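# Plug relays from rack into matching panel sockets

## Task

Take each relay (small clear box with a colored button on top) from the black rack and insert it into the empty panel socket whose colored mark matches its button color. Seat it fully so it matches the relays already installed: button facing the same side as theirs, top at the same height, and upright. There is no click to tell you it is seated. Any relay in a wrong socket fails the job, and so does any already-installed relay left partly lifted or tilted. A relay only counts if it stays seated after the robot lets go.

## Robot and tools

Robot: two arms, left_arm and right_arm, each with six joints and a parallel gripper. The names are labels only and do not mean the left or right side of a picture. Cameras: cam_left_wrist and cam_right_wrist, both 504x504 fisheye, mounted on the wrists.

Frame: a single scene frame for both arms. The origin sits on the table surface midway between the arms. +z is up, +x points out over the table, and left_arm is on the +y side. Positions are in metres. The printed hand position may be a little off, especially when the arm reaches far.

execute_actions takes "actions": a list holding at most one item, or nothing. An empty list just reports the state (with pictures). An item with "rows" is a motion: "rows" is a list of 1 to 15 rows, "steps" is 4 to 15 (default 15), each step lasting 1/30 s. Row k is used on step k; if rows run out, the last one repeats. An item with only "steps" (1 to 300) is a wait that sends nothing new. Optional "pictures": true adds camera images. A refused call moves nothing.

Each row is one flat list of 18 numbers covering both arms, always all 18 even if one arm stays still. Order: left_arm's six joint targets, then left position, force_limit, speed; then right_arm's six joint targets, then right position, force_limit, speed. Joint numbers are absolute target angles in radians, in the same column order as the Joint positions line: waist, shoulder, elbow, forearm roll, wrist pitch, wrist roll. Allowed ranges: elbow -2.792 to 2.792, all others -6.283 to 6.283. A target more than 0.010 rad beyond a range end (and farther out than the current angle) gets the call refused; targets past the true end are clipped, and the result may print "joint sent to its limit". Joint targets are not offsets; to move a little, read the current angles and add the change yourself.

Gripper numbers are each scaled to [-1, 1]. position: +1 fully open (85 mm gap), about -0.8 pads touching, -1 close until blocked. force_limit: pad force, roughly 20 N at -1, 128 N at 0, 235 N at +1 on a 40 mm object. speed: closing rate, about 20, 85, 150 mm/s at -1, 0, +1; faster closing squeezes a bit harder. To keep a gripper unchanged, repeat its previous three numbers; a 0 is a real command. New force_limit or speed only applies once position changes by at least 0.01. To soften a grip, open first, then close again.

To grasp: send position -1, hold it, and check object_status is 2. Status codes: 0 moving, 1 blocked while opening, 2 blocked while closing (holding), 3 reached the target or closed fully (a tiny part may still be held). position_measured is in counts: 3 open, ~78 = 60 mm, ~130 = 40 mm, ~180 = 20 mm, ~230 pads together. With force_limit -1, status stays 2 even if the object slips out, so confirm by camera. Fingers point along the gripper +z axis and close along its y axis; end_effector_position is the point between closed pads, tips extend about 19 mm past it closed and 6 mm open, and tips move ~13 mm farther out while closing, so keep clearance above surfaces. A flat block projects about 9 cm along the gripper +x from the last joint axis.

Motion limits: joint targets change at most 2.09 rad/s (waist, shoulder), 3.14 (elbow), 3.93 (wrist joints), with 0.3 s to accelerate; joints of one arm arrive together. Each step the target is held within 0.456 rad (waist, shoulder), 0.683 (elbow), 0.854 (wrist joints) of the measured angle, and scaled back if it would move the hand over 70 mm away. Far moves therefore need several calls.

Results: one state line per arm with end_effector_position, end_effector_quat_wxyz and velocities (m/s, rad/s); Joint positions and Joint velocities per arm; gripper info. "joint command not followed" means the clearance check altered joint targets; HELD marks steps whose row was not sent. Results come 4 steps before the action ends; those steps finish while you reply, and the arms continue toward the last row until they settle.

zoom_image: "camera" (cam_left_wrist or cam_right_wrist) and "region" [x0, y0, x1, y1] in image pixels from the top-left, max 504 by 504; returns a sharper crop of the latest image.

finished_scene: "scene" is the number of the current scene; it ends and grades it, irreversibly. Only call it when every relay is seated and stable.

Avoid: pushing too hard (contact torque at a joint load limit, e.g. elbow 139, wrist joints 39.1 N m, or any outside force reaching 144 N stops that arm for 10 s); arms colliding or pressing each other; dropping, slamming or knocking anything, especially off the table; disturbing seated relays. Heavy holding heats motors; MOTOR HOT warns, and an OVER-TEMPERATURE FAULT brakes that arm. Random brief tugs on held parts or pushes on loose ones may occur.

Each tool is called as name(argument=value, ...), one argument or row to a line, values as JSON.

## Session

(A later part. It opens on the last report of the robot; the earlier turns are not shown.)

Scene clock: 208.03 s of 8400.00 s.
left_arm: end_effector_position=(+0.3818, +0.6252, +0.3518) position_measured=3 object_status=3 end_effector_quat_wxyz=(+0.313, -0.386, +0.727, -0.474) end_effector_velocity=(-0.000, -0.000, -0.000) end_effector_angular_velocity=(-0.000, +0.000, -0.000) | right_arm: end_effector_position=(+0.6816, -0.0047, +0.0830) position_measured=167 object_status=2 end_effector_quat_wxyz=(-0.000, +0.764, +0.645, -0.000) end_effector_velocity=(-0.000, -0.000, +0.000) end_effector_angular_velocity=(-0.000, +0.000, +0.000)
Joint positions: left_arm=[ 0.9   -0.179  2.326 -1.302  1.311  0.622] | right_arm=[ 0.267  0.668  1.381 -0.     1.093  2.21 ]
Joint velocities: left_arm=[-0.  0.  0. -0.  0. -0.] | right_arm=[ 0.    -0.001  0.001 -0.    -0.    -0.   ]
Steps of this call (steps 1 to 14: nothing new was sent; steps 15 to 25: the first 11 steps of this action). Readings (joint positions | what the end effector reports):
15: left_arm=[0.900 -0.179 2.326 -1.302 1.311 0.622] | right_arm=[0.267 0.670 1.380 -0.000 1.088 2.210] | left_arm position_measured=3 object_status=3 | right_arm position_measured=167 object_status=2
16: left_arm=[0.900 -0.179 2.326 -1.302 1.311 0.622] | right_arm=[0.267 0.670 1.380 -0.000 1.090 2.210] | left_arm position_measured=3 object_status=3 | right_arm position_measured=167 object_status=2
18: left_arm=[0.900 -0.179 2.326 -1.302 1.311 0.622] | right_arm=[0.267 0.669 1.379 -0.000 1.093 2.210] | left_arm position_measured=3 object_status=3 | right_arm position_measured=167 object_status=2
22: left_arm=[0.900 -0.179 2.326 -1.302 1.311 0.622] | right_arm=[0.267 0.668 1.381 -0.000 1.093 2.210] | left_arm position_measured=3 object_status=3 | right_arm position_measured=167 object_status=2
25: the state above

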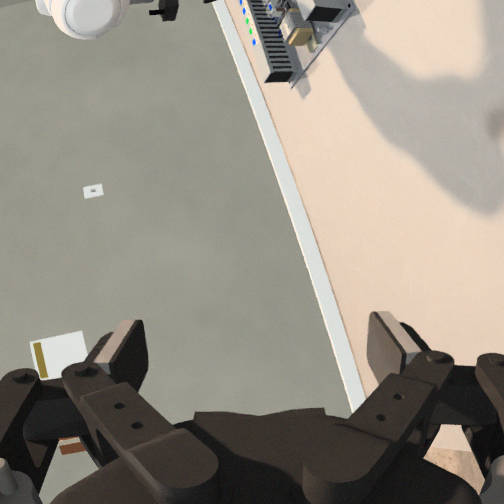

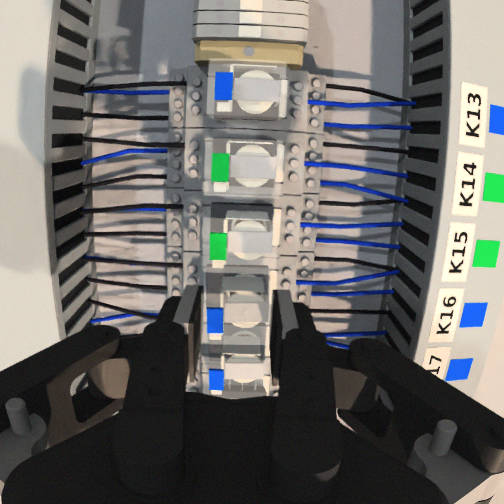

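execute_actions(
  actions=[
    {"rows":[[0.9,-0.179,2.326,-1.302,1.311,0.622,1,0,0,0.2672,0.6684,1.3818,0,1.0914,2.21,-1,-0.1,0.5],[0.9,-0.179,2.326,-1.302,1.311,0.622,1,0,0,0.2672,0.6688,1.3822,0,1.0906,2.21,-1,-0.1,0.5],[0.9,-0.179,2.326,-1.302,1.311,0.622,1,0,0,0.2672,0.6692,1.3825,0,1.0899,2.21,-1,-0.1,0.5],[0.9,-0.179,2.326,-1.302,1.311,0.622,1,0,0,0.2672,0.6695,1.3829,0,1.0892,2.21,-1,-0.1,0.5],[0.9,-0.179,2.326,-1.302,1.311,0.622,1,0,0,0.2672,0.6695,1.3829,0,1.0892,2.21,-1,-0.1,0.5],[0.9,-0.179,2.326,-1.302,1.311,0.622,1,0,0,0.2672,0.6699,1.3832,0,1.0885,2.21,-1,-0.1,0.5],[0.9,-0.179,2.326,-1.302,1.311,0.622,1,0,0,0.2672,0.6699,1.3832,0,1.0885,2.21,-1,-0.1,0.5],[0.9,-0.179,2.326,-1.302,1.311,0.622,1,0,0,0.2672,0.6702,1.3836,0,1.0878,2.21,-1,-0.1,0.5]],"steps":15},
  ],
  pictures=true,
)

zoom_image(
  camera="cam_right_wrist",
  region=[150,180,330,400],
)

Scene clock: 208.77 s of 8400.00 s.
left_arm: end_effector_position=(+0.3818, +0.6252, +0.3518) position_measured=3 object_status=3 end_effector_quat_wxyz=(+0.313, -0.386, +0.727, -0.474) end_effector_velocity=(-0.000, +0.001, +0.000) end_effector_angular_velocity=(-0.000, +0.000, +0.002) | right_arm: end_effector_position=(+0.6817, -0.0046, +0.0803) position_measured=167 object_status=2 end_effector_quat_wxyz=(+0.000, +0.764, +0.645, +0.000) end_effector_velocity=(-0.001, +0.000, -0.001) end_effector_angular_velocity=(-0.000, +0.000, +0.001)
Joint positions: left_arm=[ 0.9   -0.179  2.326 -1.302  1.311  0.622] | right_arm=[0.267 0.67  1.383 0.    1.088 2.21 ]
Joint velocities: left_arm=[ 0.001  0.    -0.001 -0.    -0.    -0.001] | right_arm=[ 0.001  0.     0.002  0.    -0.002  0.   ]
Steps of this call (steps 1 to 4: the last 4 steps of your previous action; steps 5 to 11: the robot went on to your last target; steps 12 to 22: the first 11 steps of this action). Readings (joint positions | what the end effector reports):
12: left_arm=[0.900 -0.179 2.326 -1.302 1.311 0.622] | right_arm=[0.267 0.668 1.381 0.000 1.093 2.210] | left_arm position_measured=3 object_status=3 | right_arm position_measured=167 object_status=2
13: left_arm=[0.900 -0.179 2.326 -1.302 1.311 0.622] | right_arm=[0.267 0.668 1.381 0.000 1.092 2.210] | left_arm position_measured=3 object_status=3 | right_arm position_measured=167 object_status=2
15: left_arm=[0.900 -0.179 2.326 -1.302 1.311 0.622] | right_arm=[0.267 0.668 1.382 0.000 1.090 2.210] | left_arm position_measured=3 object_status=3 | right_arm position_measured=167 object_status=2
19: left_arm=[0.900 -0.179 2.326 -1.302 1.311 0.622] | right_arm=[0.267 0.669 1.383 0.000 1.089 2.210] | left_arm position_measured=3 object_status=3 | right_arm position_measured=167 object_status=2
22: the state above

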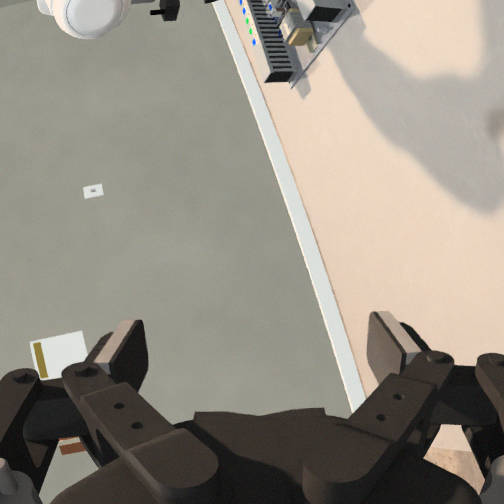

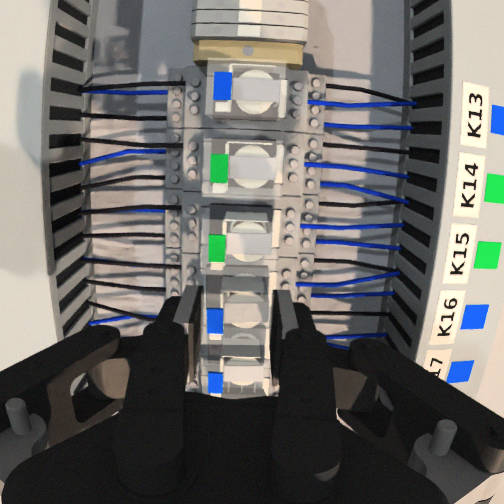

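Region (150, 180, 330, 400) of cam_right_wrist's 504x504 image, scaled by 2.291, with more detail than that image has; it fills the left 412 columns of this view, and the rest is white.

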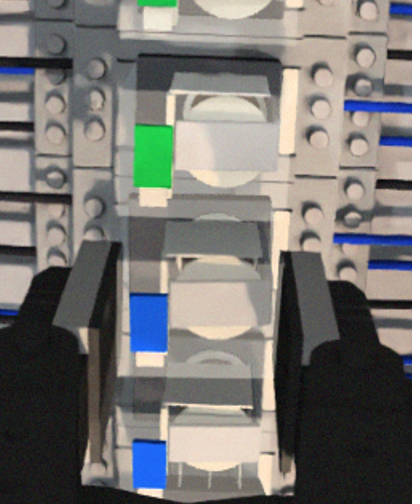

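execute_actions(
  actions=[
    {"rows":[[0.9,-0.179,2.326,-1.302,1.311,0.622,1,0,0,0.2672,0.6704,1.3838,0,1.0874,2.21,-1,-0.1,0.5],[0.9,-0.179,2.326,-1.302,1.311,0.622,1,0,0,0.2672,0.6704,1.3838,0,1.0874,2.21,-1,-0.1,0.5],[0.9,-0.179,2.326,-1.302,1.311,0.622,1,0,0,0.2672,0.6706,1.384,0,1.087,2.21,-1,-0.1,0.5]],"steps":10},
  ],
  pictures=true,
)

Scene clock: 209.10 s of 8400.00 s.
left_arm: end_effector_position=(+0.3818, +0.6252, +0.3518) position_measured=3 object_status=3 end_effector_quat_wxyz=(+0.313, -0.386, +0.727, -0.474) end_effector_velocity=(-0.000, +0.000, -0.001) end_effector_angular_velocity=(+0.001, +0.000, +0.001) | right_arm: end_effector_position=(+0.6817, -0.0046, +0.0795) position_measured=167 object_status=2 end_effector_quat_wxyz=(+0.000, +0.764, +0.645, +0.000) end_effector_velocity=(-0.001, +0.000, -0.002) end_effector_angular_velocity=(-0.000, +0.001, +0.001)
Joint positions: left_arm=[ 0.9   -0.179  2.326 -1.302  1.311  0.622] | right_arm=[0.267 0.67  1.384 0.    1.087 2.21 ]
Joint velocities: left_arm=[ 0.     0.     0.001  0.    -0.001  0.002] | right_arm=[ 0.001  0.002  0.001  0.    -0.001  0.   ]
Steps of this call (steps 1 to 4: the last 4 steps of your previous action; steps 5 to 10: the first 6 steps of this action). Readings (joint positions | what the end effector reports):
5: left_arm=[0.900 -0.179 2.326 -1.302 1.311 0.622] | right_arm=[0.267 0.670 1.384 0.000 1.088 2.210] | left_arm position_measured=3 object_status=3 | right_arm position_measured=167 object_status=2
6: left_arm=[0.900 -0.179 2.326 -1.302 1.311 0.622] | right_arm=[0.267 0.670 1.384 0.000 1.088 2.210] | left_arm position_measured=3 object_status=3 | right_arm position_measured=167 object_status=2
8: left_arm=[0.900 -0.179 2.326 -1.302 1.311 0.622] | right_arm=[0.267 0.670 1.384 0.000 1.087 2.210] | left_arm position_measured=3 object_status=3 | right_arm position_measured=167 object_status=2
10: the state above

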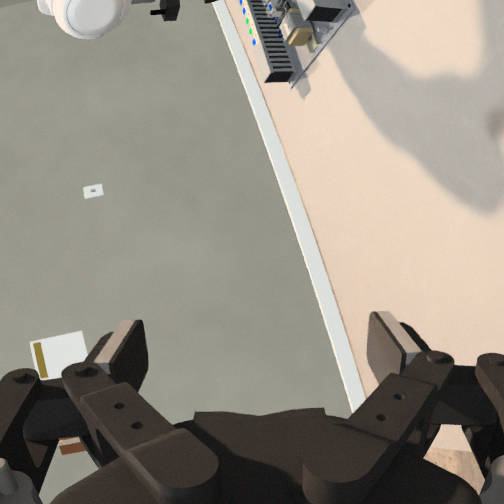

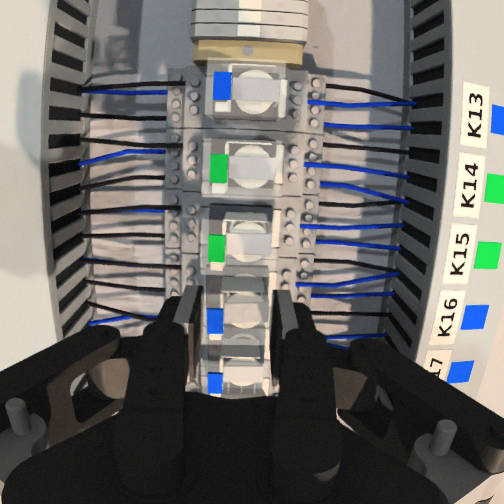

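execute_actions(
  actions=[
    {"rows":[[0.9,-0.179,2.326,-1.302,1.311,0.622,1,0,0,0.2672,0.6702,1.3836,0,1.0878,2.21,0.15,-0.5,-0.3]],"steps":15},
  ],
  pictures=true,
)

zoom_image(
  camera="cam_right_wrist",
  region=[150,180,330,400],
)

Scene clock: 209.63 s of 8400.00 s.
left_arm: end_effector_position=(+0.3818, +0.6252, +0.3518) position_measured=3 object_status=3 end_effector_quat_wxyz=(+0.313, -0.386, +0.727, -0.474) end_effector_velocity=(+0.000, -0.001, -0.000) end_effector_angular_velocity=(-0.000, -0.000, -0.002) | right_arm: end_effector_position=(+0.6816, -0.0046, +0.0789) position_measured=121 object_status=0 end_effector_quat_wxyz=(-0.000, +0.764, +0.645, -0.000) end_effector_velocity=(+0.000, -0.001, +0.003) end_effector_angular_velocity=(+0.000, -0.001, -0.001)
Joint positions: left_arm=[ 0.9   -0.179  2.326 -1.302  1.311  0.622] | right_arm=[0.267 0.671 1.384 0.    1.088 2.21 ]
Joint velocities: left_arm=[-0.001  0.001  0.001  0.     0.001  0.001] | right_arm=[-0.001 -0.004 -0.    -0.001  0.003 -0.   ]
Steps of this call (steps 1 to 4: the last 4 steps of your previous action; step 5: the robot went on to your last target; steps 6 to 16: the first 11 steps of this action). Readings (joint positions | what the end effector reports):
6: left_arm=[0.900 -0.179 2.326 -1.302 1.311 0.622] | right_arm=[0.267 0.670 1.384 0.000 1.087 2.210] | left_arm position_measured=3 object_status=3 | right_arm position_measured=167 object_status=0
7: left_arm=[0.900 -0.179 2.326 -1.302 1.311 0.622] | right_arm=[0.267 0.670 1.384 0.000 1.087 2.210] | left_arm position_measured=3 object_status=3 | right_arm position_measured=167 object_status=0
9: left_arm=[0.900 -0.179 2.326 -1.302 1.311 0.622] | right_arm=[0.267 0.671 1.385 0.000 1.087 2.210] | left_arm position_measured=3 object_status=3 | right_arm position_measured=159 object_status=0
13: left_arm=[0.900 -0.179 2.326 -1.302 1.311 0.622] | right_arm=[0.267 0.671 1.384 0.000 1.087 2.210] | left_arm position_measured=3 object_status=3 | right_arm position_measured=138 object_status=0
16: the state above

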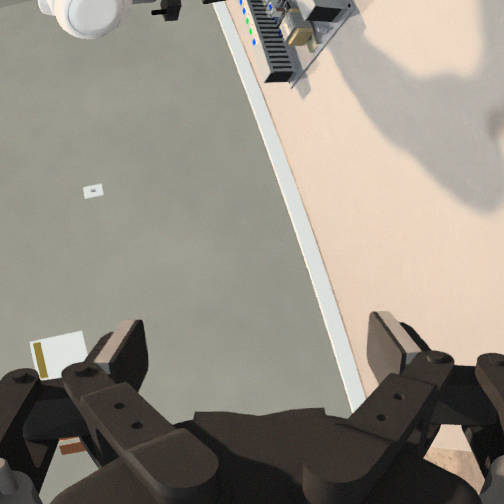

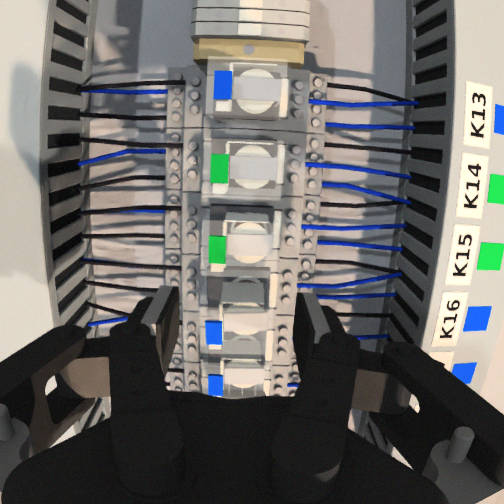

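Region (150, 180, 330, 400) of cam_right_wrist's 504x504 image, scaled by 2.291, with more detail than that image has; it fills the left 412 columns of this view, and the rest is white.

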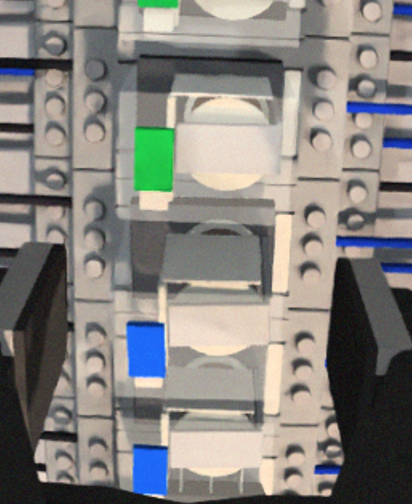

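execute_actions(
  actions=[
    {"rows":[[0.9,-0.179,2.326,-1.302,1.311,0.622,1,0,0,0.2668,0.6712,1.3845,0,1.0859,2.21,0.15,-0.5,0.5],[0.9,-0.179,2.326,-1.302,1.311,0.622,1,0,0,0.2668,0.6712,1.3845,0,1.0859,2.21,0.15,-0.5,0.5],[0.9,-0.179,2.326,-1.302,1.311,0.622,1,0,0,0.2668,0.6712,1.3845,0,1.0859,2.21,0.15,-0.5,0.5],[0.9,-0.179,2.326,-1.302,1.311,0.622,1,0,0,0.2668,0.6712,1.3845,0,1.0859,2.21,-1,-0.5,0.5]],"steps":15},
  ],
)

execute_actions(
  actions=[
    {"rows":[[0.9,-0.179,2.326,-1.302,1.311,0.622,1,0,0,0.2668,0.6712,1.3845,0,1.0859,2.21,-1,-0.5,0.5],[0.9,-0.179,2.326,-1.302,1.311,0.622,1,0,0,0.2668,0.6712,1.3845,0,1.0859,2.21,-1,-0.5,0.5],[0.9,-0.179,2.326,-1.302,1.311,0.622,1,0,0,0.2668,0.6712,1.3845,0,1.0859,2.21,-1,-0.5,0.5],[0.9,-0.179,2.326,-1.302,1.311,0.622,1,0,0,0.2668,0.6704,1.3838,0,1.0873,2.21,-1,-0.5,0.5],[0.9,-0.179,2.326,-1.302,1.311,0.622,1,0,0,0.2668,0.6694,1.3828,0,1.0893,2.21,-1,-0.5,0.5],[0.9,-0.179,2.326,-1.302,1.311,0.622,1,0,0,0.2668,0.668,1.3815,0,1.092,2.21,-1,-0.5,0.5],[0.9,-0.179,2.326,-1.302,1.311,0.622,1,0,0,0.2668,0.666,1.3795,0,1.096,2.21,-1,-0.5,0.5],[0.9,-0.179,2.326,-1.302,1.311,0.622,1,0,0,0.2668,0.6622,1.3757,0,1.1037,2.21,-1,-0.5,0.5],[0.9,-0.179,2.326,-1.302,1.311,0.622,1,0,0,0.2668,0.6525,1.3642,0,1.1249,2.21,-1,-0.5,0.5],[0.9,-0.179,2.326,-1.302,1.311,0.622,1,0,0,0.2668,0.6525,1.3642,0,1.1249,2.21,-1,-0.5,0.5],[0.9,-0.179,2.326,-1.302,1.311,0.622,1,0,0,0.2668,0.612,1.3074,0,1.2222,2.21,-1,-0.5,0.5]],"steps":15},
  ],
)

execute_actions(
  actions=[
    {"rows":[[0.9,-0.179,2.326,-1.302,1.311,0.622,1,0,0,0.2668,0.612,1.3074,0,1.2222,2.21,-1,-0.5,0.5],[0.9,-0.179,2.326,-1.302,1.311,0.622,1,0,0,-0.0108,0.4036,1.6385,0,1.0995,2.26,-1,-0.5,0.5]],"steps":15},
  ],
  pictures=true,
)

Scene clock: 210.73 s of 8400.00 s.
left_arm: end_effector_position=(+0.3818, +0.6252, +0.3518) position_measured=3 object_status=3 end_effector_quat_wxyz=(+0.313, -0.386, +0.727, -0.474) end_effector_velocity=(-0.000, +0.000, -0.000) end_effector_angular_velocity=(-0.000, +0.000, +0.001) | right_arm: end_effector_position=(+0.6818, -0.0050, +0.0785) position_measured=162 object_status=0 end_effector_quat_wxyz=(+0.000, +0.764, +0.645, +0.000) end_effector_velocity=(-0.000, -0.000, -0.000) end_effector_angular_velocity=(-0.000, +0.000, +0.000)
Joint positions: left_arm=[ 0.9   -0.179  2.326 -1.302  1.311  0.622] | right_arm=[0.267 0.671 1.384 0.    1.086 2.21 ]
Joint velocities: left_arm=[ 0.002  0.     0.001 -0.     0.     0.001] | right_arm=[ 0.  0.  0. -0. -0. -0.]
Steps of this call (steps 1 to 4: the last 4 steps of your previous action; steps 5 to 15: the robot went on to your last target; steps 16 to 22: nothing new was sent; steps 23 to 33: the first 11 steps of this action). Readings (joint positions | what the end effector reports):
23: left_arm=[0.900 -0.179 2.326 -1.302 1.311 0.622] | right_arm=[0.267 0.670 1.384 0.000 1.088 2.210] | left_arm position_measured=3 object_status=3 | right_arm position_measured=110 object_status=3
24: left_arm=[0.900 -0.179 2.326 -1.302 1.311 0.622] | right_arm=[0.267 0.670 1.384 0.000 1.088 2.210] | left_arm position_measured=3 object_status=3 | right_arm position_measured=110 object_status=3
26: left_arm=[0.900 -0.179 2.326 -1.302 1.311 0.622] | right_arm=[0.267 0.671 1.384 0.000 1.087 2.210] | left_arm position_measured=3 object_status=3 | right_arm position_measured=110 object_status=0
30: left_arm=[0.900 -0.179 2.326 -1.302 1.311 0.622] | right_arm=[0.267 0.671 1.384 0.000 1.086 2.210] | left_arm position_measured=3 object_status=3 | right_arm position_measured=132 object_status=0
33: the state above

Scene clock: 211.23 s of 8400.00 s.
left_arm: end_effector_position=(+0.3818, +0.6252, +0.3518) position_measured=3 object_status=3 end_effector_quat_wxyz=(+0.313, -0.386, +0.727, -0.474) end_effector_velocity=(-0.000, -0.001, +0.000) end_effector_angular_velocity=(+0.000, -0.001, -0.002) | right_arm: end_effector_position=(+0.6826, -0.0046, +0.1017) position_measured=165 object_status=2 end_effector_quat_wxyz=(+0.000, +0.764, +0.645, +0.000) end_effector_velocity=(+0.018, +0.010, +0.233) end_effector_angular_velocity=(+0.025, -0.049, +0.001)
Joint positions: left_arm=[ 0.9   -0.179  2.326 -1.302  1.311  0.622] | right_arm=[ 0.267  0.655  1.366 -0.     1.12   2.21 ]
Joint velocities: left_arm=[-0.001 -0.     0.    -0.     0.001  0.001] | right_arm=[ 0.001 -0.161 -0.182  0.     0.288  0.   ]
Steps of this call (steps 1 to 4: the last 4 steps of your previous action; steps 5 to 15: the first 11 steps of this action). Readings (joint positions | what the end effector reports):
5: left_arm=[0.900 -0.179 2.326 -1.302 1.311 0.622] | right_arm=[0.267 0.671 1.384 0.000 1.086 2.210] | left_arm position_measured=3 object_status=3 | right_arm position_measured=165 object_status=0
6: left_arm=[0.900 -0.179 2.326 -1.302 1.311 0.622] | right_arm=[0.267 0.671 1.384 0.000 1.086 2.210] | left_arm position_measured=3 object_status=3 | right_arm position_measured=165 object_status=2
8: left_arm=[0.900 -0.179 2.326 -1.302 1.311 0.622] | right_arm=[0.267 0.671 1.384 0.000 1.086 2.210] | left_arm position_measured=3 object_status=3 | right_arm position_measured=165 object_status=2
12: left_arm=[0.900 -0.179 2.326 -1.302 1.311 0.622] | right_arm=[0.267 0.668 1.381 0.000 1.093 2.210] | left_arm position_measured=3 object_status=3 | right_arm position_measured=165 object_status=2
15: the state above

Scene clock: 211.73 s of 8400.00 s.
left_arm: end_effector_position=(+0.3818, +0.6252, +0.3518) position_measured=3 object_status=3 end_effector_quat_wxyz=(+0.313, -0.386, +0.727, -0.474) end_effector_velocity=(-0.000, +0.000, -0.000) end_effector_angular_velocity=(+0.001, -0.001, +0.001) | right_arm: end_effector_position=(+0.6691, -0.1497, +0.1721) position_measured=165 object_status=2 end_effector_quat_wxyz=(+0.000, +0.819, +0.574, +0.000) end_effector_velocity=(-0.116, -0.534, +0.000) end_effector_angular_velocity=(+0.000, +0.001, -0.689)
Joint positions: left_arm=[ 0.9   -0.179  2.326 -1.302  1.311  0.622] | right_arm=[0.114 0.498 1.49  0.    1.154 2.237]
Joint velocities: left_arm=[ 0.001 -0.     0.001 -0.     0.001  0.001] | right_arm=[-0.583 -0.44   0.694  0.001 -0.253  0.105]
Steps of this call (steps 1 to 4: the last 4 steps of your previous action; steps 5 to 15: the first 11 steps of this action). Readings (joint positions | what the end effector reports):
5: left_arm=[0.900 -0.179 2.326 -1.302 1.311 0.622] | right_arm=[0.267 0.611 1.308 0.000 1.221 2.210] | left_arm position_measured=3 object_status=3 | right_arm position_measured=165 object_status=2
6: left_arm=[0.900 -0.179 2.326 -1.302 1.311 0.622] | right_arm=[0.267 0.611 1.308 0.000 1.222 2.210] | left_arm position_measured=3 object_status=3 | right_arm position_measured=165 object_status=2
8: left_arm=[0.900 -0.179 2.326 -1.302 1.311 0.622] | right_arm=[0.252 0.601 1.326 0.000 1.214 2.212] | left_arm position_measured=3 object_status=3 | right_arm position_measured=165 object_status=2
12: left_arm=[0.900 -0.179 2.326 -1.302 1.311 0.622] | right_arm=[0.173 0.542 1.420 0.000 1.180 2.227] | left_arm position_measured=3 object_status=3 | right_arm position_measured=165 object_status=2
15: the state above

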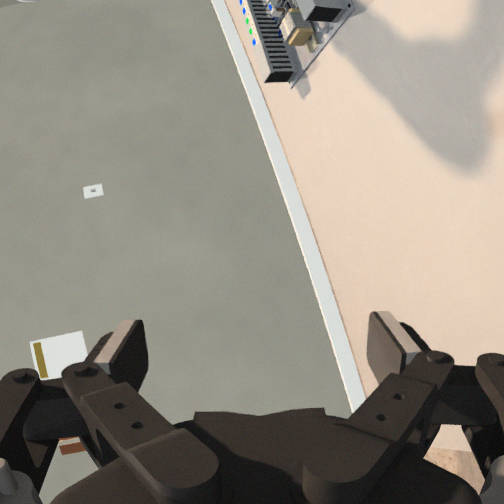

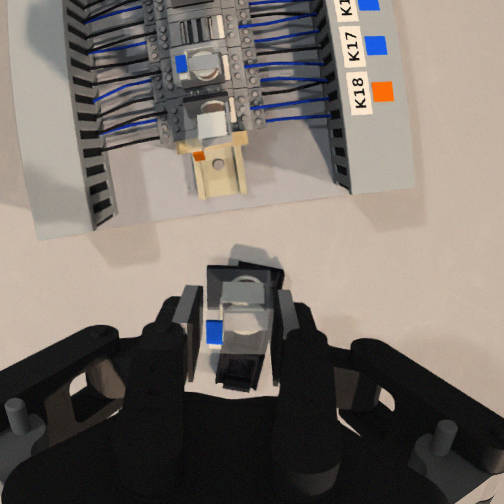

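execute_actions(
  actions=[
    {"rows":[[0.9,-0.179,2.326,-1.302,1.311,0.622,1,0,0,-0.0108,0.4036,1.6385,0,1.0995,2.26,-1,-0.5,0.5],[0.9,-0.179,2.326,-1.302,1.311,0.622,1,0,0,-0.0108,0.4036,1.6385,0,1.0995,2.26,-1,-0.5,0.5],[0.9,-0.179,2.326,-1.302,1.311,0.622,1,0,0,-0.0108,0.4036,1.6385,0,1.0995,2.26,-1,-0.5,0.5],[0.9,-0.179,2.326,-1.302,1.311,0.622,1,0,0,-0.0108,0.4036,1.6385,0,1.0995,2.26,-1,-0.5,0.5],[0.9,-0.179,2.326,-1.302,1.311,0.622,1,0,0,-0.0108,0.4745,1.705,0,0.9621,2.26,-1,-0.5,0.5]],"steps":15},
  ],
)

execute_actions(
  actions=[
    {"rows":[[0.9,-0.179,2.326,-1.302,1.311,0.622,1,0,0,-0.0108,0.4792,1.7083,0,0.9541,2.26,-1,-0.5,0.5],[0.9,-0.179,2.326,-1.302,1.311,0.622,1,0,0,-0.0108,0.4825,1.7105,0,0.9486,2.26,-1,-0.5,0.5],[0.9,-0.179,2.326,-1.302,1.311,0.622,1,0,0,-0.0108,0.4858,1.7128,0,0.943,2.26,-1,-0.5,0.5],[0.9,-0.179,2.326,-1.302,1.311,0.622,1,0,0,-0.0108,0.489,1.715,0,0.9376,2.26,-1,-0.5,0.5],[0.9,-0.179,2.326,-1.302,1.311,0.622,1,0,0,-0.0108,0.492,1.7172,0,0.9324,2.26,-1,-0.5,0.5],[0.9,-0.179,2.326,-1.302,1.311,0.622,1,0,0,-0.0108,0.495,1.7193,0,0.9273,2.26,-1,-0.5,0.5],[0.9,-0.179,2.326,-1.302,1.311,0.622,1,0,0,-0.0108,0.4975,1.7211,0,0.923,2.26,-1,-0.5,0.5],[0.9,-0.179,2.326,-1.302,1.311,0.622,1,0,0,-0.0108,0.5,1.7228,0,0.9188,2.26,-1,-0.5,0.5],[0.9,-0.179,2.326,-1.302,1.311,0.622,1,0,0,-0.0108,0.502,1.7241,0,0.9155,2.26,-1,-0.5,0.5],[0.9,-0.179,2.326,-1.302,1.311,0.622,1,0,0,-0.0108,0.504,1.7255,0,0.9121,2.26,-1,-0.5,0.5],[0.9,-0.179,2.326,-1.302,1.311,0.622,1,0,0,-0.0108,0.5056,1.7265,0,0.9095,2.26,-1,-0.5,0.5]],"steps":15},
  ],
)

execute_actions(
  actions=[
    {"rows":[[0.9,-0.179,2.326,-1.302,1.311,0.622,1,0,0,-0.0108,0.5056,1.7265,0,0.9095,2.26,0.15,-0.5,0.5],[0.9,-0.179,2.326,-1.302,1.311,0.622,1,0,0,-0.0108,0.5056,1.7265,0,0.9095,2.26,0.15,-0.5,0.5],[0.9,-0.179,2.326,-1.302,1.311,0.622,1,0,0,-0.0108,0.5056,1.7265,0,0.9095,2.26,0.15,-0.5,0.5],[0.9,-0.179,2.326,-1.302,1.311,0.622,1,0,0,-0.0108,0.5056,1.7265,0,0.9095,2.26,0.15,-0.5,0.5],[0.9,-0.179,2.326,-1.302,1.311,0.622,1,0,0,-0.0108,0.5056,1.7265,0,0.9095,2.26,0.15,-0.5,0.5],[0.9,-0.179,2.326,-1.302,1.311,0.622,1,0,0,-0.0108,0.5056,1.7265,0,0.9095,2.26,0.15,-0.5,0.5],[0.9,-0.179,2.326,-1.302,1.311,0.622,1,0,0,-0.0108,0.504,1.7255,0,0.9121,2.26,0.15,-0.5,0.5]],"steps":15},
  ],
  pictures=true,
)

zoom_image(
  camera="cam_right_wrist",
  region=[160,220,320,380],
)

Scene clock: 212.83 s of 8400.00 s.
left_arm: end_effector_position=(+0.3818, +0.6252, +0.3518) position_measured=3 object_status=3 end_effector_quat_wxyz=(+0.313, -0.386, +0.727, -0.474) end_effector_velocity=(+0.000, -0.000, -0.000) end_effector_angular_velocity=(-0.000, -0.000, -0.001) | right_arm: end_effector_position=(+0.6341, -0.2587, +0.0865) position_measured=165 object_status=2 end_effector_quat_wxyz=(-0.000, +0.859, +0.512, -0.001) end_effector_velocity=(-0.002, -0.002, -0.124) end_effector_angular_velocity=(+0.001, -0.001, -0.002)
Joint positions: left_arm=[ 0.9   -0.179  2.326 -1.302  1.311  0.622] | right_arm=[-0.011  0.473  1.704 -0.     0.966  2.26 ]
Joint velocities: left_arm=[-0. -0.  0. -0.  0. -0.] | right_arm=[-0.002  0.112  0.089  0.    -0.202  0.   ]
Steps of this call (steps 1 to 4: the last 4 steps of your previous action; steps 5 to 22: the robot went on to your last target; steps 23 to 33: the first 11 steps of this action). Readings (joint positions | what the end effector reports):
23: left_arm=[0.900 -0.179 2.326 -1.302 1.311 0.622] | right_arm=[-0.011 0.404 1.638 -0.000 1.099 2.260] | left_arm position_measured=3 object_status=3 | right_arm position_measured=165 object_status=2
24: left_arm=[0.900 -0.179 2.326 -1.302 1.311 0.622] | right_arm=[-0.011 0.404 1.638 -0.000 1.099 2.260] | left_arm position_measured=3 object_status=3 | right_arm position_measured=165 object_status=2
26: left_arm=[0.900 -0.179 2.326 -1.302 1.311 0.622] | right_arm=[-0.011 0.404 1.639 -0.000 1.099 2.260] | left_arm position_measured=3 object_status=3 | right_arm position_measured=165 object_status=2
30: left_arm=[0.900 -0.179 2.326 -1.302 1.311 0.622] | right_arm=[-0.011 0.434 1.668 0.000 1.037 2.260] | left_arm position_measured=3 object_status=3 | right_arm position_measured=165 object_status=2
33: the state above

Scene clock: 213.33 s of 8400.00 s.
left_arm: end_effector_position=(+0.3818, +0.6252, +0.3518) position_measured=3 object_status=3 end_effector_quat_wxyz=(+0.313, -0.386, +0.727, -0.474) end_effector_velocity=(+0.000, -0.000, +0.000) end_effector_angular_velocity=(-0.000, -0.000, -0.002) | right_arm: end_effector_position=(+0.6341, -0.2587, +0.0556) position_measured=165 object_status=2 end_effector_quat_wxyz=(+0.000, +0.859, +0.512, +0.000) end_effector_velocity=(-0.002, +0.001, -0.062) end_effector_angular_velocity=(-0.000, +0.001, +0.001)
Joint positions: left_arm=[ 0.9   -0.179  2.326 -1.302  1.311  0.622] | right_arm=[-0.011  0.503  1.725 -0.     0.914  2.26 ]
Joint velocities: left_arm=[-0.001  0.    -0.001 -0.     0.001 -0.   ] | right_arm=[ 0.001  0.06   0.039 -0.    -0.098  0.   ]
Steps of this call (steps 1 to 4: the last 4 steps of your previous action; steps 5 to 15: the first 11 steps of this action). Readings (joint positions | what the end effector reports):
5: left_arm=[0.900 -0.179 2.326 -1.302 1.311 0.622] | right_arm=[-0.011 0.475 1.705 -0.000 0.962 2.260] | left_arm position_measured=3 object_status=3 | right_arm position_measured=165 object_status=2
6: left_arm=[0.900 -0.179 2.326 -1.302 1.311 0.622] | right_arm=[-0.011 0.476 1.706 -0.000 0.958 2.260] | left_arm position_measured=3 object_status=3 | right_arm position_measured=165 object_status=2
8: left_arm=[0.900 -0.179 2.326 -1.302 1.311 0.622] | right_arm=[-0.011 0.483 1.711 -0.000 0.947 2.260] | left_arm position_measured=3 object_status=3 | right_arm position_measured=165 object_status=2
12: left_arm=[0.900 -0.179 2.326 -1.302 1.311 0.622] | right_arm=[-0.011 0.495 1.720 -0.000 0.926 2.260] | left_arm position_measured=3 object_status=3 | right_arm position_measured=165 object_status=2
15: the state above

Scene clock: 213.83 s of 8400.00 s.
left_arm: end_effector_position=(+0.3818, +0.6252, +0.3518) position_measured=3 object_status=3 end_effector_quat_wxyz=(+0.313, -0.386, +0.727, -0.474) end_effector_velocity=(+0.000, +0.000, -0.000) end_effector_angular_velocity=(+0.000, +0.001, +0.001) | right_arm: end_effector_position=(+0.6341, -0.2587, +0.0536) position_measured=111 object_status=0 end_effector_quat_wxyz=(-0.000, +0.859, +0.512, -0.000) end_effector_velocity=(-0.000, -0.001, +0.002) end_effector_angular_velocity=(-0.000, +0.002, -0.001)
Joint positions: left_arm=[ 0.9   -0.179  2.326 -1.302  1.311  0.622] | right_arm=[-0.011  0.505  1.726 -0.     0.912  2.26 ]
Joint velocities: left_arm=[-0.    -0.    -0.     0.    -0.001 -0.001] | right_arm=[-0.001 -0.002 -0.002 -0.     0.006  0.   ]
Steps of this call (steps 1 to 4: the last 4 steps of your previous action; steps 5 to 15: the first 11 steps of this action). Readings (joint positions | what the end effector reports):
5: left_arm=[0.900 -0.179 2.326 -1.302 1.311 0.622] | right_arm=[-0.011 0.505 1.726 -0.000 0.910 2.260] | left_arm position_measured=3 object_status=3 | right_arm position_measured=165 object_status=0
6: left_arm=[0.900 -0.179 2.326 -1.302 1.311 0.622] | right_arm=[-0.011 0.505 1.726 -0.000 0.910 2.260] | left_arm position_measured=3 object_status=3 | right_arm position_measured=165 object_status=0
8: left_arm=[0.900 -0.179 2.326 -1.302 1.311 0.622] | right_arm=[-0.011 0.506 1.727 -0.000 0.909 2.260] | left_arm position_measured=3 object_status=3 | right_arm position_measured=152 object_status=0
12: left_arm=[0.900 -0.179 2.326 -1.302 1.311 0.622] | right_arm=[-0.011 0.505 1.726 -0.000 0.910 2.260] | left_arm position_measured=3 object_status=3 | right_arm position_measured=117 object_status=0
15: the state above

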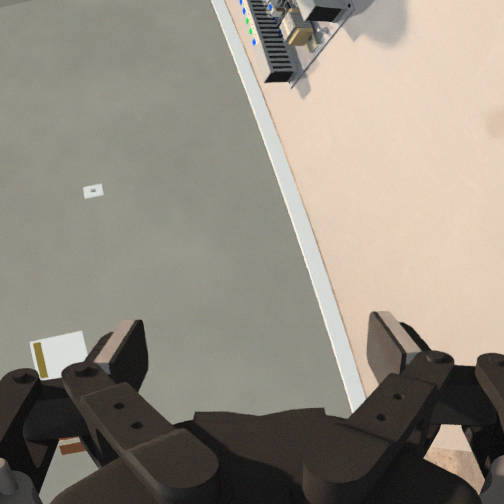

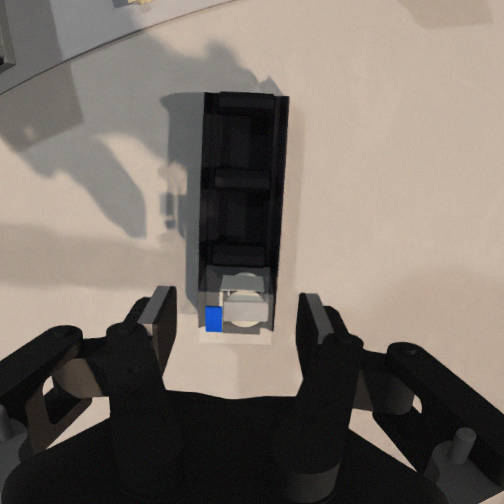

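Region (160, 220, 320, 380) of cam_right_wrist's 504x504 image, scaled by 3.150, with more detail than that image has.

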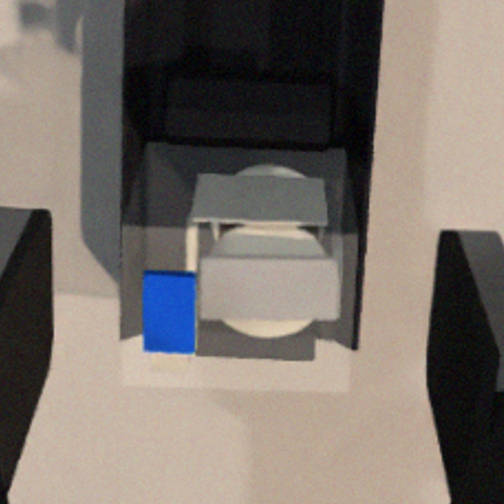

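execute_actions(
  actions=[],
)

Scene clock: 214.73 s of 8400.00 s.
left_arm: end_effector_position=(+0.3818, +0.6252, +0.3518) position_measured=3 object_status=3 end_effector_quat_wxyz=(+0.313, -0.386, +0.727, -0.474) end_effector_velocity=(-0.000, +0.001, +0.000) end_effector_angular_velocity=(-0.000, -0.000, +0.001) | right_arm: end_effector_position=(+0.6341, -0.2587, +0.0541) position_measured=110 object_status=3 end_effector_quat_wxyz=(-0.000, +0.859, +0.512, -0.000) end_effector_velocity=(+0.000, -0.000, +0.000) end_effector_angular_velocity=(+0.000, -0.001, -0.001)
Joint positions: left_arm=[ 0.9   -0.179  2.326 -1.302  1.311  0.622] | right_arm=[-0.011  0.504  1.725  0.     0.912  2.26 ]
Joint velocities: left_arm=[ 0.001  0.    -0.001 -0.     0.001 -0.   ] | right_arm=[-0.001 -0.001 -0.     0.     0.    -0.   ]
Kept back: nothing.
Steps of this call (steps 1 to 4: the last 4 steps of your previous action; steps 5 to 15: the robot went on to your last target; steps 16 to 27: nothing new was sent). Readings (joint positions | what the end effector reports):
1: left_arm=[0.900 -0.179 2.326 -1.302 1.311 0.622] | right_arm=[-0.011 0.504 1.726 -0.000 0.912 2.260] | left_arm position_measured=3 object_status=3 | right_arm position_measured=110 object_status=0
2: left_arm=[0.900 -0.179 2.326 -1.302 1.311 0.622] | right_arm=[-0.011 0.504 1.726 -0.000 0.912 2.260] | left_arm position_measured=3 object_status=3 | right_arm position_measured=110 object_status=0
4: left_arm=[0.900 -0.179 2.326 -1.302 1.311 0.622] | right_arm=[-0.011 0.504 1.726 -0.000 0.912 2.260] | left_arm position_measured=3 object_status=3 | right_arm position_measured=110 object_status=0
8: left_arm=[0.900 -0.179 2.326 -1.302 1.311 0.622] | right_arm=[-0.011 0.504 1.726 -0.000 0.912 2.260] | left_arm position_measured=3 object_status=3 | right_arm position_measured=110 object_status=3
27: the state above
All arms were judged still, so your last target was given up. Only a new action makes them travel on or press farther. Fingers that are still opening or closing keep moving.

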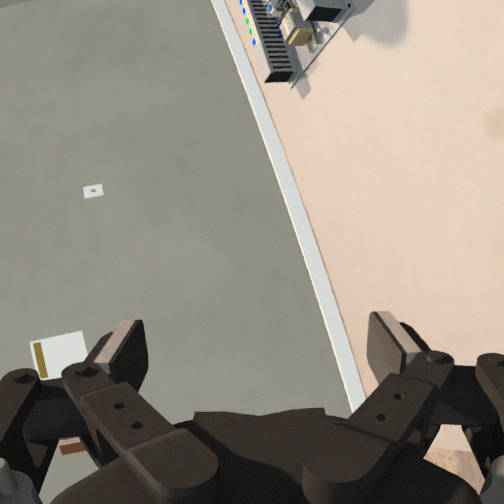

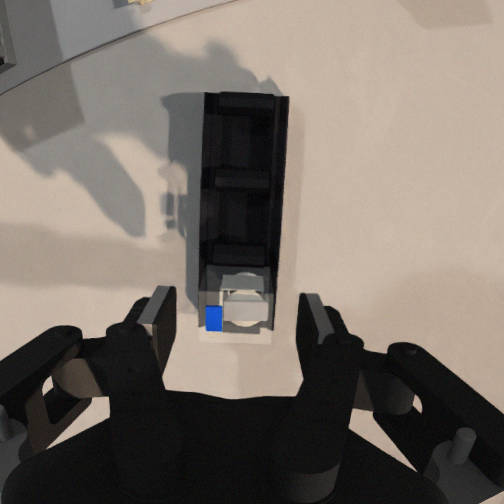

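execute_actions(
  actions=[
    {"rows":[[0.9,-0.179,2.326,-1.302,1.311,0.622,1,0,0,-0.0108,0.504,1.7255,0,0.9121,2.26,-1,-0.1,0.5]],"steps":15},
  ],
)

execute_actions(
  actions=[
    {"rows":[[0.9,-0.179,2.326,-1.302,1.311,0.622,1,0,0,-0.0108,0.5015,1.7238,0,0.9163,2.26,-1,-0.1,0.5],[0.9,-0.179,2.326,-1.302,1.311,0.622,1,0,0,-0.0108,0.5015,1.7238,0,0.9163,2.26,-1,-0.1,0.5],[0.9,-0.179,2.326,-1.302,1.311,0.622,1,0,0,-0.0108,0.4983,1.7217,0,0.9216,2.26,-1,-0.1,0.5],[0.9,-0.179,2.326,-1.302,1.311,0.622,1,0,0,-0.0108,0.4983,1.7217,0,0.9216,2.26,-1,-0.1,0.5],[0.9,-0.179,2.326,-1.302,1.311,0.622,1,0,0,-0.0108,0.49,1.716,0,0.9356,2.26,-1,-0.1,0.5],[0.9,-0.179,2.326,-1.302,1.311,0.622,1,0,0,-0.0108,0.482,1.71,0,0.9496,2.26,-1,-0.1,0.5],[0.9,-0.179,2.326,-1.302,1.311,0.622,1,0,0,-0.0108,0.4745,1.705,0,0.9621,2.26,-1,-0.1,0.5],[0.9,-0.179,2.326,-1.302,1.311,0.622,1,0,0,-0.0108,0.4745,1.705,0,0.9621,2.26,-1,-0.1,0.5],[0.9,-0.179,2.326,-1.302,1.311,0.622,1,0,0,-0.0108,0.4036,1.6385,0,1.0995,2.26,-1,-0.1,0.5]],"steps":15},
  ],
)

execute_actions(
  actions=[
    {"rows":[[0.9,-0.179,2.326,-1.302,1.311,0.622,1,0,0,0.2667,0.6112,1.3087,0,1.2217,2.18,-1,-0.1,0.5]],"steps":15},
  ],
)

execute_actions(
  actions=[
    {"steps":15},
  ],
)

execute_actions(
  actions=[
    {"rows":[[0.9,-0.179,2.326,-1.302,1.311,0.622,1,0,0,0.2667,0.6529,1.3635,0,1.1252,2.18,-1,-0.1,0.5]],"steps":15},
  ],
)

execute_actions(
  actions=[
    {"rows":[[0.9,-0.179,2.326,-1.302,1.311,0.622,1,0,0,0.2667,0.666,1.3763,0,1.0993,2.18,-1,-0.1,0.5]],"steps":15},
  ],
  pictures=true,
)

Scene clock: 215.53 s of 8400.00 s.
left_arm: end_effector_position=(+0.3818, +0.6252, +0.3518) position_measured=3 object_status=3 end_effector_quat_wxyz=(+0.313, -0.386, +0.727, -0.474) end_effector_velocity=(-0.000, +0.001, -0.000) end_effector_angular_velocity=(+0.001, -0.000, +0.002) | right_arm: end_effector_position=(+0.6341, -0.2587, +0.0542) position_measured=167 object_status=0 end_effector_quat_wxyz=(+0.000, +0.859, +0.512, +0.000) end_effector_velocity=(-0.000, +0.000, +0.000) end_effector_angular_velocity=(-0.000, -0.000, +0.000)
Joint positions: left_arm=[ 0.9   -0.179  2.326 -1.302  1.311  0.622] | right_arm=[-0.011  0.504  1.725  0.     0.912  2.26 ]
Joint velocities: left_arm=[ 0.002  0.    -0.     0.    -0.001  0.001] | right_arm=[ 0. -0.  0. -0. -0.  0.]
Steps of this call (steps 1 to 13: nothing new was sent; steps 14 to 24: the first 11 steps of this action). Readings (joint positions | what the end effector reports):
14: left_arm=[0.900 -0.179 2.326 -1.302 1.311 0.622] | right_arm=[-0.011 0.504 1.725 0.000 0.912 2.260] | left_arm position_measured=3 object_status=3 | right_arm position_measured=110 object_status=0
15: left_arm=[0.900 -0.179 2.326 -1.302 1.311 0.622] | right_arm=[-0.011 0.504 1.725 -0.000 0.912 2.260] | left_arm position_measured=3 object_status=3 | right_arm position_measured=111 object_status=0
17: left_arm=[0.900 -0.179 2.326 -1.302 1.311 0.622] | right_arm=[-0.011 0.504 1.725 0.000 0.912 2.260] | left_arm position_measured=3 object_status=3 | right_arm position_measured=123 object_status=0
21: left_arm=[0.900 -0.179 2.326 -1.302 1.311 0.622] | right_arm=[-0.011 0.504 1.725 0.000 0.912 2.260] | left_arm position_measured=3 object_status=3 | right_arm position_measured=162 object_status=0
24: the state above

Scene clock: 216.03 s of 8400.00 s.
left_arm: end_effector_position=(+0.3818, +0.6252, +0.3518) position_measured=3 object_status=3 end_effector_quat_wxyz=(+0.313, -0.386, +0.727, -0.474) end_effector_velocity=(+0.000, -0.000, -0.000) end_effector_angular_velocity=(+0.001, -0.001, -0.002) | right_arm: end_effector_position=(+0.6345, -0.2586, +0.1059) position_measured=167 object_status=2 end_effector_quat_wxyz=(-0.000, +0.859, +0.512, -0.001) end_effector_velocity=(+0.020, +0.004, +0.592) end_effector_angular_velocity=(+0.002, -0.008, -0.000)
Joint positions: left_arm=[ 0.9   -0.179  2.326 -1.302  1.311  0.622] | right_arm=[-0.011  0.457  1.689  0.     0.998  2.26 ]
Joint velocities: left_arm=[-0.001  0.     0.    -0.     0.001  0.002] | right_arm=[ 0.    -0.498 -0.474  0.     0.965  0.   ]
Steps of this call (steps 1 to 4: the last 4 steps of your previous action; steps 5 to 15: the first 11 steps of this action). Readings (joint positions | what the end effector reports):
5: left_arm=[0.900 -0.179 2.326 -1.302 1.311 0.622] | right_arm=[-0.011 0.504 1.725 0.000 0.912 2.260] | left_arm position_measured=3 object_status=3 | right_arm position_measured=167 object_status=2
6: left_arm=[0.900 -0.179 2.326 -1.302 1.311 0.622] | right_arm=[-0.011 0.503 1.725 0.000 0.914 2.260] | left_arm position_measured=3 object_status=3 | right_arm position_measured=167 object_status=2
8: left_arm=[0.900 -0.179 2.326 -1.302 1.311 0.622] | right_arm=[-0.011 0.500 1.723 0.000 0.919 2.260] | left_arm position_measured=3 object_status=3 | right_arm position_measured=167 object_status=2
12: left_arm=[0.900 -0.179 2.326 -1.302 1.311 0.622] | right_arm=[-0.011 0.482 1.710 0.000 0.950 2.260] | left_arm position_measured=3 object_status=3 | right_arm position_measured=167 object_status=2
15: the state above

Scene clock: 216.53 s of 8400.00 s.
left_arm: end_effector_position=(+0.3818, +0.6252, +0.3518) position_measured=3 object_status=3 end_effector_quat_wxyz=(+0.313, -0.386, +0.727, -0.474) end_effector_velocity=(-0.000, +0.000, -0.000) end_effector_angular_velocity=(-0.002, +0.001, +0.002) | right_arm: end_effector_position=(+0.6768, -0.1031, +0.1723) position_measured=167 object_status=2 end_effector_quat_wxyz=(+0.000, +0.796, +0.605, +0.000) end_effector_velocity=(+0.075, +0.542, -0.007) end_effector_angular_velocity=(-0.000, +0.001, +0.742)
Joint positions: left_arm=[ 0.9   -0.179  2.326 -1.302  1.311  0.622] | right_arm=[0.164 0.534 1.43  0.    1.177 2.21 ]
Joint velocities: left_arm=[ 0.002 -0.     0.001  0.    -0.    -0.002] | right_arm=[ 0.575  0.433 -0.684  0.     0.253 -0.167]
Steps of this call (steps 1 to 4: the last 4 steps of your previous action; steps 5 to 15: the first 11 steps of this action). Readings (joint positions | what the end effector reports):
5: left_arm=[0.900 -0.179 2.326 -1.302 1.311 0.622] | right_arm=[-0.011 0.403 1.639 0.000 1.099 2.260] | left_arm position_measured=3 object_status=3 | right_arm position_measured=167 object_status=2
6: left_arm=[0.900 -0.179 2.326 -1.302 1.311 0.622] | right_arm=[-0.007 0.406 1.634 0.000 1.101 2.260] | left_arm position_measured=3 object_status=3 | right_arm position_measured=167 object_status=2
8: left_arm=[0.900 -0.179 2.326 -1.302 1.311 0.622] | right_arm=[0.023 0.428 1.598 0.000 1.114 2.251] | left_arm position_measured=3 object_status=3 | right_arm position_measured=167 object_status=2
12: left_arm=[0.900 -0.179 2.326 -1.302 1.311 0.622] | right_arm=[0.105 0.490 1.500 0.000 1.151 2.227] | left_arm position_measured=3 object_status=3 | right_arm position_measured=167 object_status=2
15: the state above

Scene clock: 217.03 s of 8400.00 s.
left_arm: end_effector_position=(+0.3818, +0.6252, +0.3518) position_measured=3 object_status=3 end_effector_quat_wxyz=(+0.313, -0.386, +0.727, -0.474) end_effector_velocity=(+0.000, -0.000, +0.000) end_effector_angular_velocity=(+0.002, -0.001, -0.001) | right_arm: end_effector_position=(+0.6827, -0.0047, +0.1699) position_measured=167 object_status=2 end_effector_quat_wxyz=(-0.000, +0.754, +0.656, +0.000) end_effector_velocity=(-0.000, +0.001, -0.001) end_effector_angular_velocity=(+0.000, +0.001, +0.001)
Joint positions: left_arm=[ 0.9   -0.179  2.326 -1.302  1.311  0.622] | right_arm=[0.267 0.611 1.309 0.    1.222 2.18 ]
Joint velocities: left_arm=[-0.001 -0.    -0.001 -0.    -0.001  0.001] | right_arm=[ 0.002  0.001 -0.     0.    -0.    -0.   ]
Kept back: nothing.
Steps of this call (steps 1 to 4: the last 4 steps of your previous action; steps 5 to 15: the robot went on to your last target). Readings (joint positions | what the end effector reports):
1: left_arm=[0.900 -0.179 2.326 -1.302 1.311 0.622] | right_arm=[0.184 0.549 1.407 0.000 1.185 2.204] | left_arm position_measured=3 object_status=3 | right_arm position_measured=167 object_status=2
2: left_arm=[0.900 -0.179 2.326 -1.302 1.311 0.622] | right_arm=[0.203 0.564 1.384 0.000 1.194 2.199] | left_arm position_measured=3 object_status=3 | right_arm position_measured=167 object_status=2
4: left_arm=[0.900 -0.179 2.326 -1.302 1.311 0.622] | right_arm=[0.241 0.592 1.340 0.000 1.210 2.188] | left_arm position_measured=3 object_status=3 | right_arm position_measured=167 object_status=2
8: left_arm=[0.900 -0.179 2.326 -1.302 1.311 0.622] | right_arm=[0.266 0.611 1.309 0.000 1.222 2.180] | left_arm position_measured=3 object_status=3 | right_arm position_measured=167 object_status=2
15: the state above

Scene clock: 217.40 s of 8400.00 s.
left_arm: end_effector_position=(+0.3818, +0.6252, +0.3518) position_measured=3 object_status=3 end_effector_quat_wxyz=(+0.313, -0.386, +0.727, -0.474) end_effector_velocity=(+0.000, -0.001, +0.000) end_effector_angular_velocity=(-0.000, +0.000, -0.001) | right_arm: end_effector_position=(+0.6827, -0.0046, +0.1047) position_measured=167 object_status=2 end_effector_quat_wxyz=(-0.000, +0.754, +0.656, -0.000) end_effector_velocity=(-0.002, -0.001, -0.001) end_effector_angular_velocity=(-0.001, +0.002, -0.000)
Joint positions: left_arm=[ 0.9   -0.179  2.326 -1.302  1.311  0.622] | right_arm=[ 0.267  0.653  1.363 -0.     1.125  2.18 ]
Joint velocities: left_arm=[-0.001  0.    -0.    -0.     0.    -0.   ] | right_arm=[-0.    -0.002  0.005  0.    -0.001  0.   ]
Steps of this call (steps 1 to 11: the first 11 steps of this action). Readings (joint positions | what the end effector reports):
1: left_arm=[0.900 -0.179 2.326 -1.302 1.311 0.622] | right_arm=[0.267 0.611 1.309 0.000 1.222 2.180] | left_arm position_measured=3 object_status=3 | right_arm position_measured=167 object_status=2
2: left_arm=[0.900 -0.179 2.326 -1.302 1.311 0.622] | right_arm=[0.267 0.614 1.312 0.000 1.215 2.180] | left_arm position_measured=3 object_status=3 | right_arm position_measured=167 object_status=2
4: left_arm=[0.900 -0.179 2.326 -1.302 1.311 0.622] | right_arm=[0.267 0.636 1.342 -0.000 1.163 2.180] | left_arm position_measured=3 object_status=3 | right_arm position_measured=167 object_status=2
8: left_arm=[0.900 -0.179 2.326 -1.302 1.311 0.622] | right_arm=[0.267 0.654 1.363 -0.000 1.126 2.180] | left_arm position_measured=3 object_status=3 | right_arm position_measured=167 object_status=2
11: the state above

Scene clock: 217.90 s of 8400.00 s.
left_arm: end_effector_position=(+0.3818, +0.6252, +0.3518) position_measured=3 object_status=3 end_effector_quat_wxyz=(+0.313, -0.386, +0.727, -0.474) end_effector_velocity=(-0.000, +0.000, -0.000) end_effector_angular_velocity=(+0.000, +0.000, +0.001) | right_arm: end_effector_position=(+0.6827, -0.0046, +0.0870) position_measured=167 object_status=2 end_effector_quat_wxyz=(-0.000, +0.754, +0.656, +0.000) end_effector_velocity=(+0.001, -0.001, +0.000) end_effector_angular_velocity=(-0.000, -0.000, -0.001)
Joint positions: left_arm=[ 0.9   -0.179  2.326 -1.302  1.311  0.622] | right_arm=[0.267 0.666 1.376 0.    1.099 2.18 ]
Joint velocities: left_arm=[ 0.    -0.     0.     0.    -0.001 -0.   ] | right_arm=[-0.001 -0.     0.    -0.    -0.     0.   ]
Steps of this call (steps 1 to 4: the last 4 steps of your previous action; steps 5 to 15: the first 11 steps of this action). Readings (joint positions | what the end effector reports):
5: left_arm=[0.900 -0.179 2.326 -1.302 1.311 0.622] | right_arm=[0.267 0.653 1.364 0.000 1.125 2.180] | left_arm position_measured=3 object_status=3 | right_arm position_measured=167 object_status=2
6: left_arm=[0.900 -0.179 2.326 -1.302 1.311 0.622] | right_arm=[0.267 0.656 1.367 0.000 1.118 2.180] | left_arm position_measured=3 object_status=3 | right_arm position_measured=167 object_status=2
8: left_arm=[0.900 -0.179 2.326 -1.302 1.311 0.622] | right_arm=[0.267 0.665 1.377 0.000 1.101 2.180] | left_arm position_measured=3 object_status=3 | right_arm position_measured=167 object_status=2
12: left_arm=[0.900 -0.179 2.326 -1.302 1.311 0.622] | right_arm=[0.267 0.666 1.376 0.000 1.099 2.180] | left_arm position_measured=3 object_status=3 | right_arm position_measured=167 object_status=2
15: the state above

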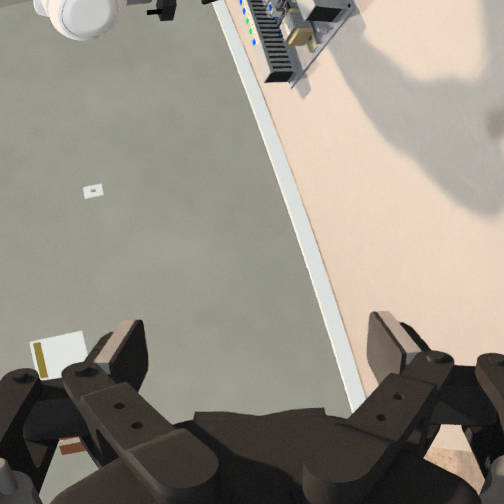

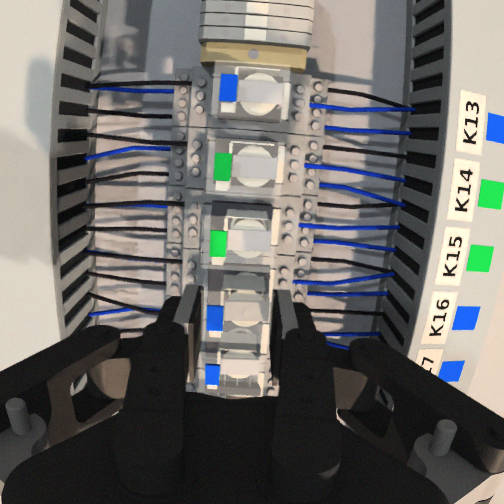

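zoom_image(
  camera="cam_right_wrist",
  region=[170,200,310,400],
)

Region (170, 200, 310, 400) of cam_right_wrist's 504x504 image, scaled by 2.520, with more detail than that image has; it fills the left 353 columns of this view, and the rest is white.

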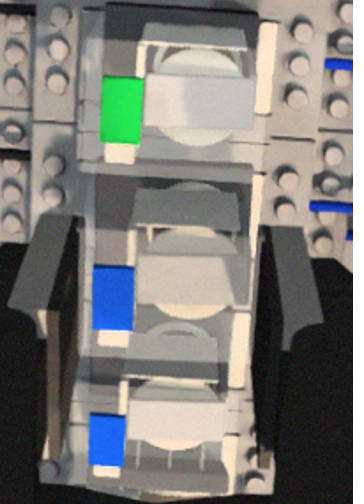

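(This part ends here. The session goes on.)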